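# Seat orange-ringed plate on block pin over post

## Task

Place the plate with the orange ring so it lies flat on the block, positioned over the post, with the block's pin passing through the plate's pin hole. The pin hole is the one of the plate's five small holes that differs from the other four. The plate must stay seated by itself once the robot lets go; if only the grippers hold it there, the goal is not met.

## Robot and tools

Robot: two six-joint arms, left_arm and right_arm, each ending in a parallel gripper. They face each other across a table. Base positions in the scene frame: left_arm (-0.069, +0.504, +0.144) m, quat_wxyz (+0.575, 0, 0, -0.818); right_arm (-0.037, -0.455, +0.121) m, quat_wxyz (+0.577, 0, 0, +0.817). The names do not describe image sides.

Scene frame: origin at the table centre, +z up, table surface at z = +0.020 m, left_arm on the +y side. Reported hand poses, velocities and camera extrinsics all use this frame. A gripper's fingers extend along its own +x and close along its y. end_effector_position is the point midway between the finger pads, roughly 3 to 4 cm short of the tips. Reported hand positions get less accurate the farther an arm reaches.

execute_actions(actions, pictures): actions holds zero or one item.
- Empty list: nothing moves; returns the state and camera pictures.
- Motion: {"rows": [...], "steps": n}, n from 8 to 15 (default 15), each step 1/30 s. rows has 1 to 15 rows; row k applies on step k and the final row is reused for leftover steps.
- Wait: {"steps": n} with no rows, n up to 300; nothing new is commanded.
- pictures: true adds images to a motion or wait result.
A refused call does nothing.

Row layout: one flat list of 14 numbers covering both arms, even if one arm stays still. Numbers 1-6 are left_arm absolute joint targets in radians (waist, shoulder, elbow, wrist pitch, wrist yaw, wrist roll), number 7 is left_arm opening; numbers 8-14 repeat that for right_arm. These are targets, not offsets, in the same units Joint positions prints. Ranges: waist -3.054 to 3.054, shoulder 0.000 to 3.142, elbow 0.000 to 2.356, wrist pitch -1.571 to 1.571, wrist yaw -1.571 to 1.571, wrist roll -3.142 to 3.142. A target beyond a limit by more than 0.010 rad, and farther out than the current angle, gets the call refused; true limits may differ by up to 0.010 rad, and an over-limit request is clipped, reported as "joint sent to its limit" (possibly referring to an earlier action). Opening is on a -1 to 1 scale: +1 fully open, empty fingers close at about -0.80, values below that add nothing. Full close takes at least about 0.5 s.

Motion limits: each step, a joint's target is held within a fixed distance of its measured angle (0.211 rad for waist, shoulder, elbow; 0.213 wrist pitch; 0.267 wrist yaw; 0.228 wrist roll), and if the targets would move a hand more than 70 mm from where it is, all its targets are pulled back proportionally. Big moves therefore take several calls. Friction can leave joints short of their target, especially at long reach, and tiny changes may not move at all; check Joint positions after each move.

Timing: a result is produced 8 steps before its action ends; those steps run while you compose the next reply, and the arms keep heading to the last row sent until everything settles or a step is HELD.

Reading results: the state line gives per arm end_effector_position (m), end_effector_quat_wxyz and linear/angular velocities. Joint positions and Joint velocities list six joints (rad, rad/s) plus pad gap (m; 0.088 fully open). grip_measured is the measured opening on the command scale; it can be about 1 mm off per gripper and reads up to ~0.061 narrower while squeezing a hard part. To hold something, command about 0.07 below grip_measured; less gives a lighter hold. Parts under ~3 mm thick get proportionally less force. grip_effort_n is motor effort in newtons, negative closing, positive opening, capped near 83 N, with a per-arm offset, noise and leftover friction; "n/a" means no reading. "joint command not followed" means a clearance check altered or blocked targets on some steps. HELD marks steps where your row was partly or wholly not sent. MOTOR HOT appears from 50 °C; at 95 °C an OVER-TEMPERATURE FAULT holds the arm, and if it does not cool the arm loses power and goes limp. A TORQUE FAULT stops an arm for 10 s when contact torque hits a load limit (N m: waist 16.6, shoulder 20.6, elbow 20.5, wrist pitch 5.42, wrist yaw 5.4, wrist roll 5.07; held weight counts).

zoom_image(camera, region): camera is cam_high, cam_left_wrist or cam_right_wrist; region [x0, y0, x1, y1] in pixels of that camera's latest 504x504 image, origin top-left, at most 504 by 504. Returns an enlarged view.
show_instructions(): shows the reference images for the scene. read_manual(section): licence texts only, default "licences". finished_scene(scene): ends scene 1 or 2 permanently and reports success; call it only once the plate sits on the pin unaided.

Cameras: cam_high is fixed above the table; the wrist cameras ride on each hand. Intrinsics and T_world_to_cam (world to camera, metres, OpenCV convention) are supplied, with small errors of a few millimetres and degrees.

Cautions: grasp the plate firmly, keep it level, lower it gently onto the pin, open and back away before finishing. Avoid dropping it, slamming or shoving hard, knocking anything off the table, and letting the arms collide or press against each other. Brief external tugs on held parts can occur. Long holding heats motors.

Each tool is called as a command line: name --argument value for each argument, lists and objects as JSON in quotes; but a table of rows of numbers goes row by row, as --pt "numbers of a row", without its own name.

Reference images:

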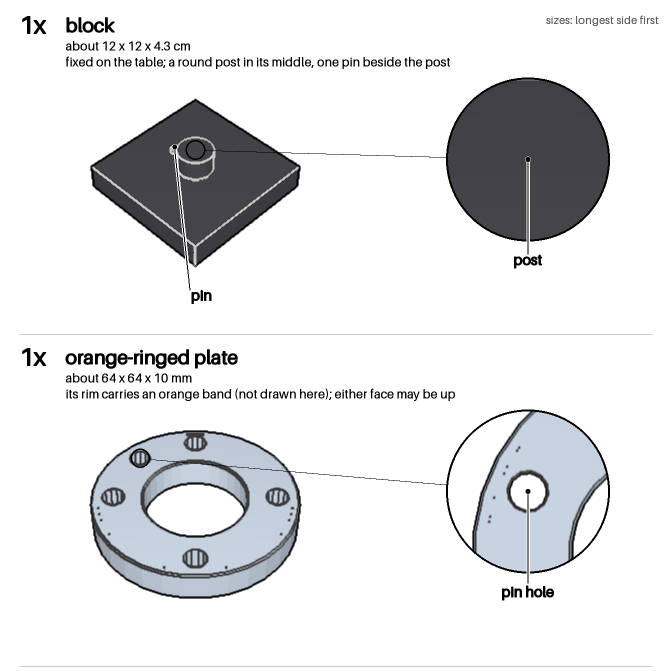

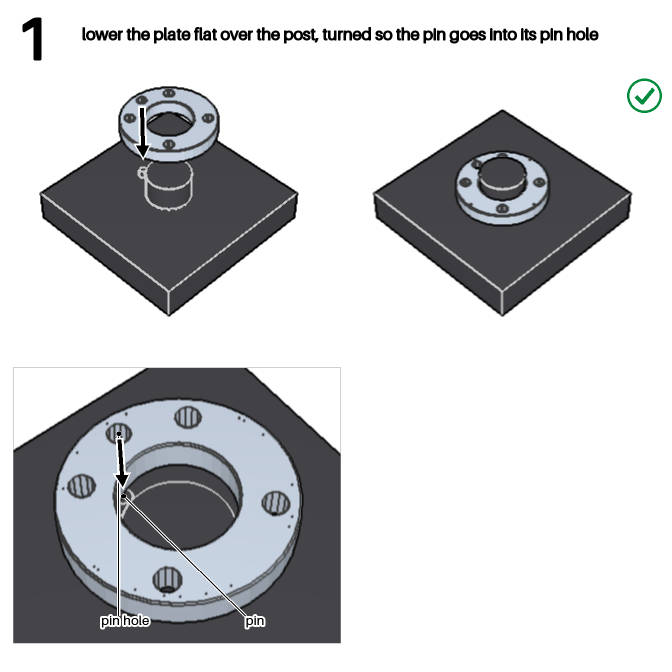

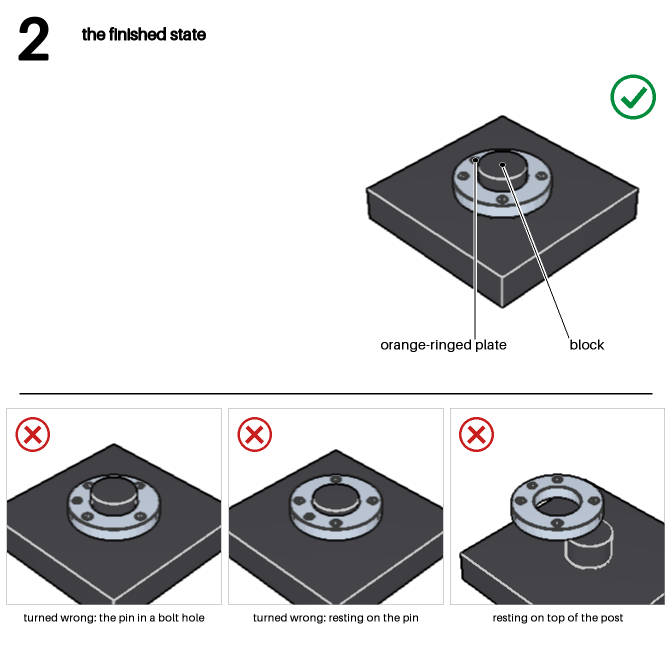

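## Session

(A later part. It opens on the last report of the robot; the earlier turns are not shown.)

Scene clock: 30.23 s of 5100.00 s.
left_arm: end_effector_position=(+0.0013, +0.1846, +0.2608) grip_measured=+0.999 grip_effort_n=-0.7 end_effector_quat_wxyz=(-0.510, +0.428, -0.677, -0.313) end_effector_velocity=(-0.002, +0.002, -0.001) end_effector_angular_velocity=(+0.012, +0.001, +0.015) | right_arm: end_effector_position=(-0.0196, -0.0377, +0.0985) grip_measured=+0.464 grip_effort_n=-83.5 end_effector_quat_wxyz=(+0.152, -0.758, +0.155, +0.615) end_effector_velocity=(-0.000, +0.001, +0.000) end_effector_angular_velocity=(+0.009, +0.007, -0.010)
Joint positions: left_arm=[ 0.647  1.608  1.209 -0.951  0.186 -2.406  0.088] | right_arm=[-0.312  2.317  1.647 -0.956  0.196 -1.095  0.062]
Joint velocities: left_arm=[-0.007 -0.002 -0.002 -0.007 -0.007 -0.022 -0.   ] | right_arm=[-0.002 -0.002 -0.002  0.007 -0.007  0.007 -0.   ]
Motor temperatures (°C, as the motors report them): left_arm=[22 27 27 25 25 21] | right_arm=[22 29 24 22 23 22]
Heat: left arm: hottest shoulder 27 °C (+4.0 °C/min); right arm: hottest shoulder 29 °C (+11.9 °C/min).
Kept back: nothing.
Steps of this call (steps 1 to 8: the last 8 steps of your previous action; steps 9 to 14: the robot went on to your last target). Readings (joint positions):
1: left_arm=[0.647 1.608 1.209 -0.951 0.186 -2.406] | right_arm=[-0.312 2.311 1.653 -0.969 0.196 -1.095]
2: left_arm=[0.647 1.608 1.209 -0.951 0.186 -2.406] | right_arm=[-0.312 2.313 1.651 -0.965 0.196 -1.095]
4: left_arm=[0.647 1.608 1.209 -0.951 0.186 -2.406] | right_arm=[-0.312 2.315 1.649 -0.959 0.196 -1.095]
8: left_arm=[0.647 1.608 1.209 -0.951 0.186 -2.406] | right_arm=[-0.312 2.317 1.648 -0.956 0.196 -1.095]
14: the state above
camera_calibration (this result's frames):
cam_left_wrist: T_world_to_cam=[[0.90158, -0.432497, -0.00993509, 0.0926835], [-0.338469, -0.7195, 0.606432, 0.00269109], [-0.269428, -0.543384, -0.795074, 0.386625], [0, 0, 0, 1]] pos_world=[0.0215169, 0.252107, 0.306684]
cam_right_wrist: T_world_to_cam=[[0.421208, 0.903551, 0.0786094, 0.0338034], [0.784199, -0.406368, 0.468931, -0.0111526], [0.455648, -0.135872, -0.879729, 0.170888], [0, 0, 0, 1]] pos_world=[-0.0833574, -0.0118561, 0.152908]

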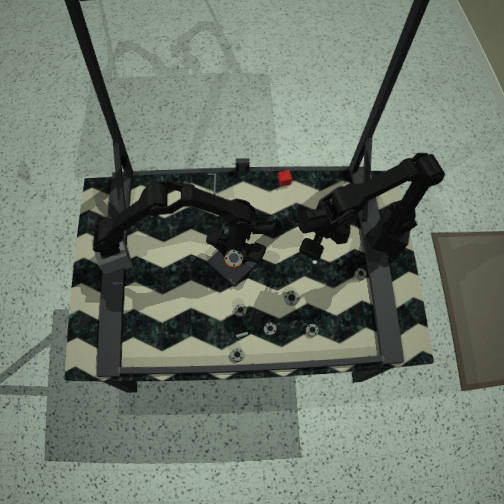

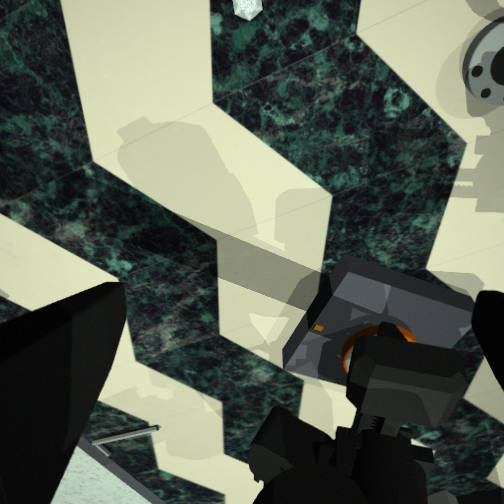

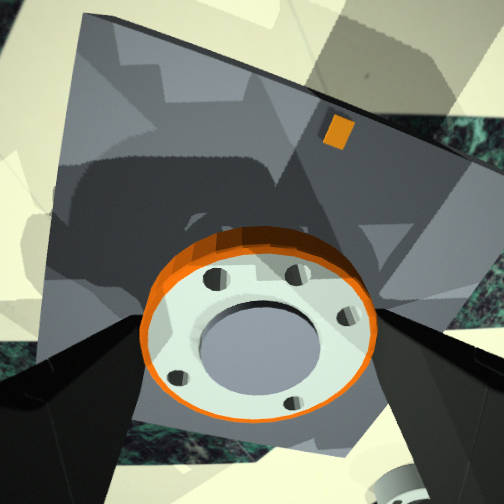

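Continue another ~6 mm.

execute_actions --actions '[{"rows": [[0.647,1.608,1.209,-0.95,0.186,-2.406,1, -0.313,2.335,1.631,-0.954,0.197,-1.093,0.40],[0.647,1.608,1.209,-0.95,0.186,-2.406,1, -0.313,2.337,1.629,-0.951,0.197,-1.093,0.40],[0.647,1.608,1.209,-0.95,0.186,-2.406,1, -0.313,2.339,1.627,-0.947,0.197,-1.093,0.40],[0.647,1.608,1.209,-0.95,0.186,-2.406,1, -0.313,2.341,1.625,-0.943,0.197,-1.093,0.40],[0.647,1.608,1.209,-0.95,0.186,-2.406,1, -0.313,2.341,1.624,-0.94,0.197,-1.093,0.40],[0.647,1.608,1.209,-0.95,0.186,-2.406,1, -0.313,2.341,1.624,-0.936,0.197,-1.093,0.40]], "steps": 12}]'

execute_actions --actions '[{"steps": 14}]' --pictures true

zoom_image --camera "cam_right_wrist" --region '[160, 190, 400, 430]'

Scene clock: 30.87 s of 5100.00 s.
left_arm: end_effector_position=(+0.0013, +0.1846, +0.2608) grip_measured=+0.999 grip_effort_n=-0.7 end_effector_quat_wxyz=(-0.510, +0.428, -0.677, -0.313) end_effector_velocity=(-0.001, +0.003, -0.002) end_effector_angular_velocity=(+0.015, -0.001, +0.006) | right_arm: end_effector_position=(-0.0196, -0.0378, +0.0967) grip_measured=+0.464 grip_effort_n=-83.5 end_effector_quat_wxyz=(+0.152, -0.758, +0.155, +0.615) end_effector_velocity=(-0.000, -0.001, -0.027) end_effector_angular_velocity=(-0.004, +0.008, +0.004)
Joint positions: left_arm=[ 0.647  1.608  1.209 -0.951  0.186 -2.406  0.088] | right_arm=[-0.312  2.32   1.644 -0.95   0.196 -1.095  0.062]
Joint velocities: left_arm=[-0.002 -0.002 -0.007 -0.007 -0.007 -0.007 -0.   ] | right_arm=[-0.002  0.042 -0.042  0.081 -0.007 -0.007 -0.   ]
Motor temperatures (°C, as the motors report them): left_arm=[22 27 27 25 25 21] | right_arm=[22 29 24 22 23 22]
Heat: left arm: hottest shoulder 27 °C (+3.9 °C/min); right arm: hottest shoulder 29 °C (+11.7 °C/min).
Steps of this call (steps 1 to 15: the robot went on to your last target; steps 16 to 19: the first 4 steps of this action). Readings (joint positions):
16: left_arm=[0.647 1.608 1.209 -0.951 0.186 -2.406] | right_arm=[-0.312 2.317 1.647 -0.956 0.196 -1.095]
17: left_arm=[0.647 1.608 1.209 -0.951 0.186 -2.406] | right_arm=[-0.312 2.318 1.646 -0.955 0.196 -1.095]
19: the state above

Scene clock: 31.33 s of 5100.00 s.
left_arm: end_effector_position=(+0.0013, +0.1846, +0.2608) grip_measured=+0.999 grip_effort_n=-0.7 end_effector_quat_wxyz=(-0.510, +0.428, -0.677, -0.313) end_effector_velocity=(+0.003, +0.003, +0.001) end_effector_angular_velocity=(+0.010, -0.018, +0.014) | right_arm: end_effector_position=(-0.0195, -0.0378, +0.0937) grip_measured=+0.464 grip_effort_n=-83.5 end_effector_quat_wxyz=(+0.153, -0.758, +0.155, +0.615) end_effector_velocity=(-0.000, +0.003, +0.003) end_effector_angular_velocity=(+0.015, +0.008, +0.004)
Joint positions: left_arm=[ 0.647  1.608  1.209 -0.951  0.186 -2.406  0.088] | right_arm=[-0.312  2.324  1.639 -0.94   0.197 -1.095  0.062]
Joint velocities: left_arm=[ 0.002 -0.007 -0.002 -0.007 -0.022 -0.007  0.   ] | right_arm=[-0.002 -0.007  0.002  0.007 -0.007 -0.007 -0.   ]
Motor temperatures (°C, as the motors report them): left_arm=[22 27 27 25 25 21] | right_arm=[22 29 24 22 23 22]
Heat: left arm: hottest shoulder 27 °C (+3.8 °C/min); right arm: hottest shoulder 29 °C (+11.5 °C/min).
Kept back: nothing.
Steps of this call (steps 1 to 8: the last 8 steps of your previous action; steps 9 to 14: the robot went on to your last target). Readings (joint positions):
1: left_arm=[0.647 1.608 1.209 -0.951 0.186 -2.406] | right_arm=[-0.312 2.321 1.643 -0.947 0.196 -1.095]
2: left_arm=[0.647 1.608 1.209 -0.951 0.186 -2.406] | right_arm=[-0.312 2.322 1.641 -0.944 0.197 -1.095]
4: left_arm=[0.647 1.608 1.209 -0.951 0.186 -2.406] | right_arm=[-0.312 2.324 1.640 -0.941 0.197 -1.095]
8: left_arm=[0.647 1.608 1.209 -0.951 0.186 -2.406] | right_arm=[-0.312 2.324 1.639 -0.940 0.197 -1.095]
14: the state above
camera_calibration (this result's frames):
cam_left_wrist: T_world_to_cam=[[0.90158, -0.432497, -0.00993509, 0.0926835], [-0.338469, -0.7195, 0.606432, 0.00269109], [-0.269428, -0.543384, -0.795074, 0.386625], [0, 0, 0, 1]] pos_world=[0.0215169, 0.252107, 0.306684]
cam_right_wrist: T_world_to_cam=[[0.421161, 0.903498, 0.0794595, 0.0341895], [0.78404, -0.406714, 0.468898, -0.00905509], [0.455966, -0.135182, -0.879671, 0.166717], [0, 0, 0, 1]] pos_world=[-0.0833171, -0.0120358, 0.148186]

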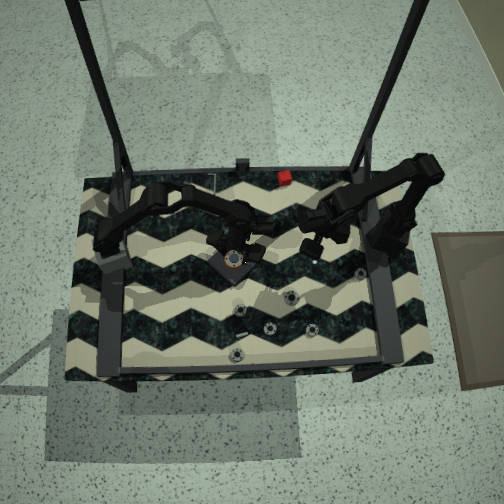

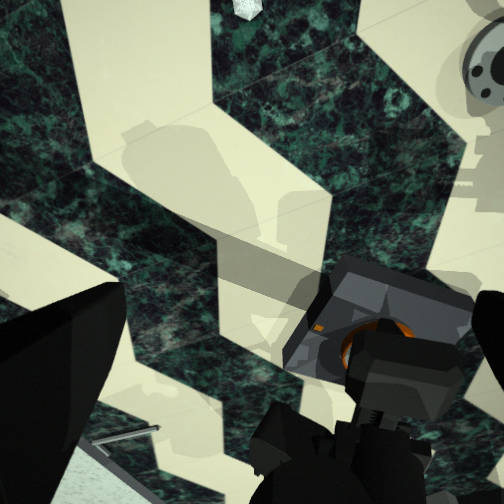

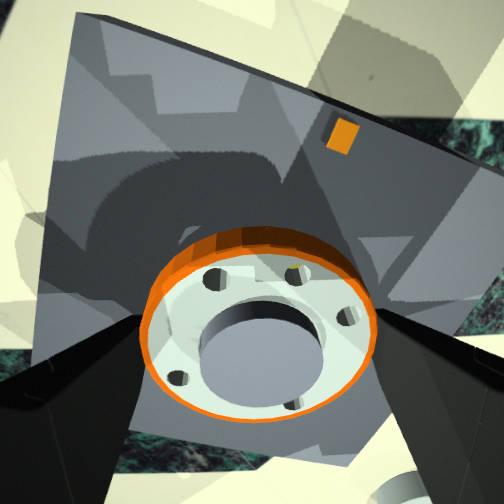

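Region (160, 190, 400, 430) of cam_right_wrist's 504x504 image, scaled by 2.100, with more detail than that image has.

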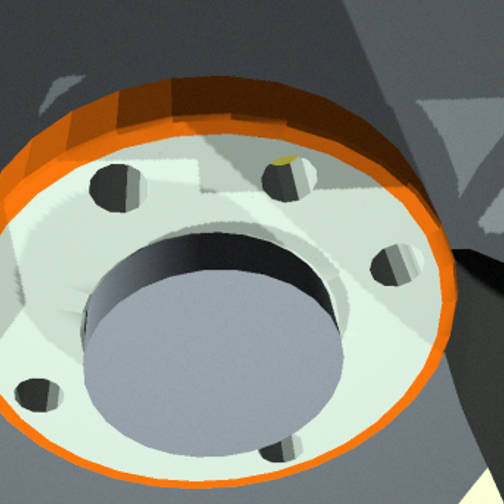

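execute_actions --actions '[{"rows": [[0.647,1.608,1.209,-0.95,0.186,-2.406,1, -0.312,2.324,1.639,-0.94,0.197,-1.095,0.5],[0.647,1.608,1.209,-0.95,0.186,-2.406,1, -0.312,2.324,1.639,-0.94,0.197,-1.095,0.55],[0.647,1.608,1.209,-0.95,0.186,-2.406,1, -0.312,2.324,1.639,-0.94,0.197,-1.095,0.6],[0.647,1.608,1.209,-0.95,0.186,-2.406,1, -0.312,2.324,1.639,-0.94,0.197,-1.095,0.7],[0.647,1.608,1.209,-0.95,0.186,-2.406,1, -0.312,2.324,1.639,-0.94,0.197,-1.095,0.9],[0.647,1.608,1.209,-0.95,0.186,-2.406,1, -0.312,2.324,1.639,-0.94,0.197,-1.095,0.9],[0.647,1.608,1.209,-0.95,0.186,-2.406,1, -0.312,2.324,1.639,-0.94,0.197,-1.095,0.9],[0.647,1.608,1.209,-0.95,0.186,-2.406,1, -0.312,2.324,1.639,-0.94,0.197,-1.095,0.9],[0.647,1.608,1.209,-0.95,0.186,-2.406,1, -0.312,2.31,1.66,-0.96,0.197,-1.095,0.9],[0.647,1.608,1.209,-0.95,0.186,-2.406,1, -0.312,2.295,1.68,-0.99,0.197,-1.095,0.9],[0.647,1.608,1.209,-0.95,0.186,-2.406,1, -0.312,2.28,1.70,-1.03,0.197,-1.095,0.9],[0.647,1.608,1.209,-0.95,0.186,-2.406,1, -0.312,2.27,1.72,-1.07,0.197,-1.095,0.9]], "steps": 15}]'

execute_actions --actions '[{"steps": 20}]' --pictures true

zoom_image --camera "cam_right_wrist" --region '[130, 150, 390, 410]'

Scene clock: 32.30 s of 5100.00 s.
left_arm: end_effector_position=(+0.0013, +0.1846, +0.2608) grip_measured=+0.999 grip_effort_n=-0.7 end_effector_quat_wxyz=(-0.510, +0.428, -0.677, -0.313) end_effector_velocity=(-0.001, +0.005, -0.001) end_effector_angular_velocity=(+0.024, +0.002, +0.006) | right_arm: end_effector_position=(-0.0195, -0.0377, +0.0937) grip_measured=+0.766 grip_effort_n=16.0 end_effector_quat_wxyz=(+0.153, -0.758, +0.155, +0.615) end_effector_velocity=(-0.002, -0.002, +0.002) end_effector_angular_velocity=(-0.005, +0.022, +0.004)
Joint positions: left_arm=[ 0.647  1.608  1.209 -0.951  0.186 -2.406  0.088] | right_arm=[-0.312  2.324  1.639 -0.939  0.197 -1.095  0.077]
Joint velocities: left_arm=[-0.002 -0.002 -0.002 -0.022 -0.007 -0.007 -0.   ] | right_arm=[-0.002 -0.007 -0.002 -0.007 -0.022 -0.007  0.069]
Motor temperatures (°C, as the motors report them): left_arm=[22 27 27 25 25 21] | right_arm=[22 30 24 22 23 22]
Heat: left arm: hottest shoulder 27 °C (+3.7 °C/min); right arm: hottest shoulder 30 °C (+13.0 °C/min).
Steps of this call (steps 1 to 22: the robot went on to your last target; steps 23 to 29: the first 7 steps of this action). Readings (joint positions):
23: left_arm=[0.647 1.608 1.209 -0.951 0.186 -2.406] | right_arm=[-0.312 2.324 1.639 -0.940 0.197 -1.095]
24: left_arm=[0.647 1.608 1.209 -0.951 0.186 -2.406] | right_arm=[-0.312 2.324 1.639 -0.940 0.197 -1.095]
26: left_arm=[0.647 1.608 1.209 -0.951 0.186 -2.406] | right_arm=[-0.312 2.324 1.639 -0.939 0.197 -1.095]
29: the state above

Scene clock: 32.97 s of 5100.00 s.
left_arm: end_effector_position=(+0.0013, +0.1846, +0.2608) grip_measured=+0.999 grip_effort_n=-0.7 end_effector_quat_wxyz=(-0.510, +0.428, -0.677, -0.313) end_effector_velocity=(+0.004, +0.002, +0.001) end_effector_angular_velocity=(+0.010, -0.018, +0.014) | right_arm: end_effector_position=(-0.0196, -0.0357, +0.1340) grip_measured=+0.897 grip_effort_n=15.6 end_effector_quat_wxyz=(+0.154, -0.758, +0.154, +0.615) end_effector_velocity=(-0.002, -0.002, -0.000) end_effector_angular_velocity=(-0.012, +0.023, +0.018)
Joint positions: left_arm=[ 0.647  1.608  1.209 -0.951  0.186 -2.406  0.088] | right_arm=[-0.312  2.269  1.715 -1.067  0.197 -1.095  0.083]
Joint velocities: left_arm=[ 0.002 -0.002  0.002 -0.007 -0.022 -0.007 -0.   ] | right_arm=[-0.002 -0.002 -0.002 -0.007 -0.022 -0.022 -0.   ]
Motor temperatures (°C, as the motors report them): left_arm=[22 27 28 25 25 21] | right_arm=[22 30 24 22 23 22]
Heat: left arm: hottest elbow 28 °C (+5.5 °C/min); right arm: hottest shoulder 30 °C (+12.7 °C/min).
Kept back: nothing.
Steps of this call (steps 1 to 8: the last 8 steps of your previous action; steps 9 to 20: the robot went on to your last target). Readings (joint positions):
1: left_arm=[0.647 1.608 1.209 -0.951 0.186 -2.406] | right_arm=[-0.312 2.324 1.639 -0.939 0.197 -1.095]
2: left_arm=[0.647 1.608 1.209 -0.951 0.186 -2.406] | right_arm=[-0.312 2.324 1.640 -0.940 0.197 -1.095]
4: left_arm=[0.647 1.608 1.209 -0.951 0.186 -2.406] | right_arm=[-0.312 2.321 1.653 -0.969 0.197 -1.095]
8: left_arm=[0.647 1.608 1.209 -0.951 0.186 -2.406] | right_arm=[-0.312 2.296 1.691 -1.043 0.197 -1.095]
20: the state above
camera_calibration (this result's frames):
cam_left_wrist: T_world_to_cam=[[0.90158, -0.432497, -0.00993509, 0.0926835], [-0.338469, -0.7195, 0.606432, 0.00269109], [-0.269428, -0.543384, -0.795074, 0.386625], [0, 0, 0, 1]] pos_world=[0.0215169, 0.252107, 0.306684]
cam_right_wrist: T_world_to_cam=[[0.42117, 0.90322, 0.0825173, 0.0287004], [0.784087, -0.408321, 0.467421, -0.0268687], [0.455877, -0.132163, -0.880176, 0.202583], [0, 0, 0, 1]] pos_world=[-0.0833732, -0.01012, 0.188499]

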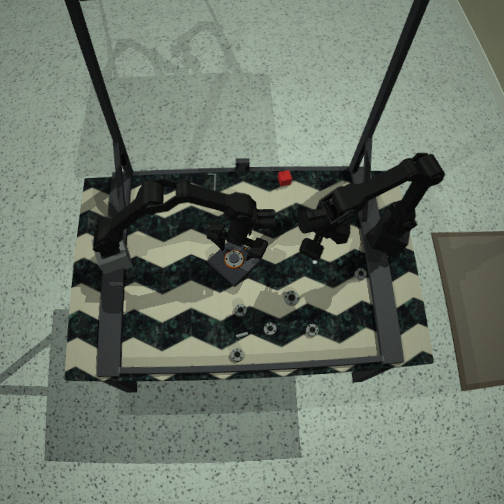

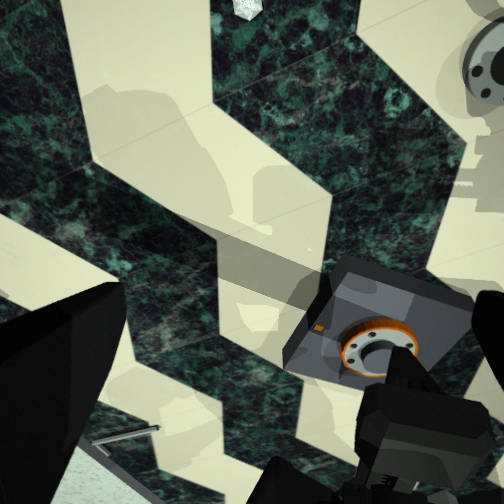

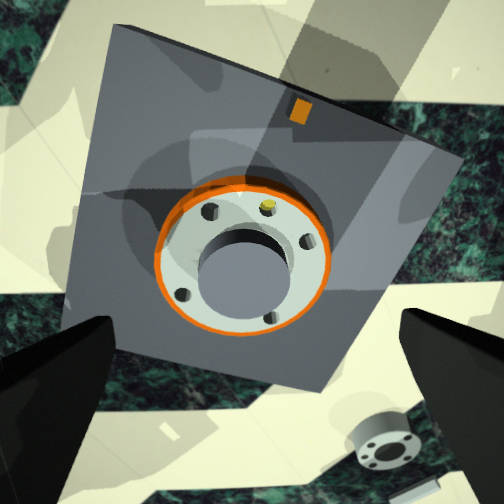

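Region (130, 150, 390, 410) of cam_right_wrist's 504x504 image, scaled by 1.938, with more detail than that image has.

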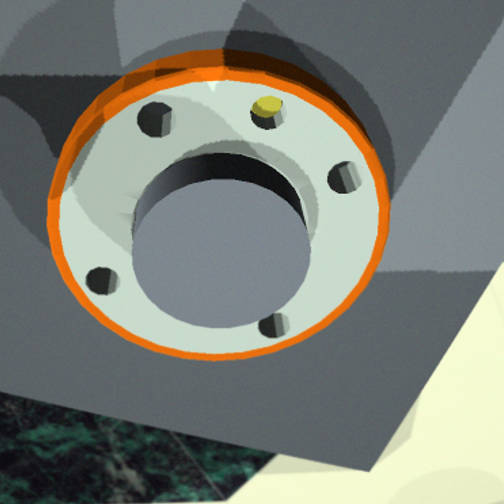

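Seated.

finished_scene --scene 1

The scene is finished: the task was done.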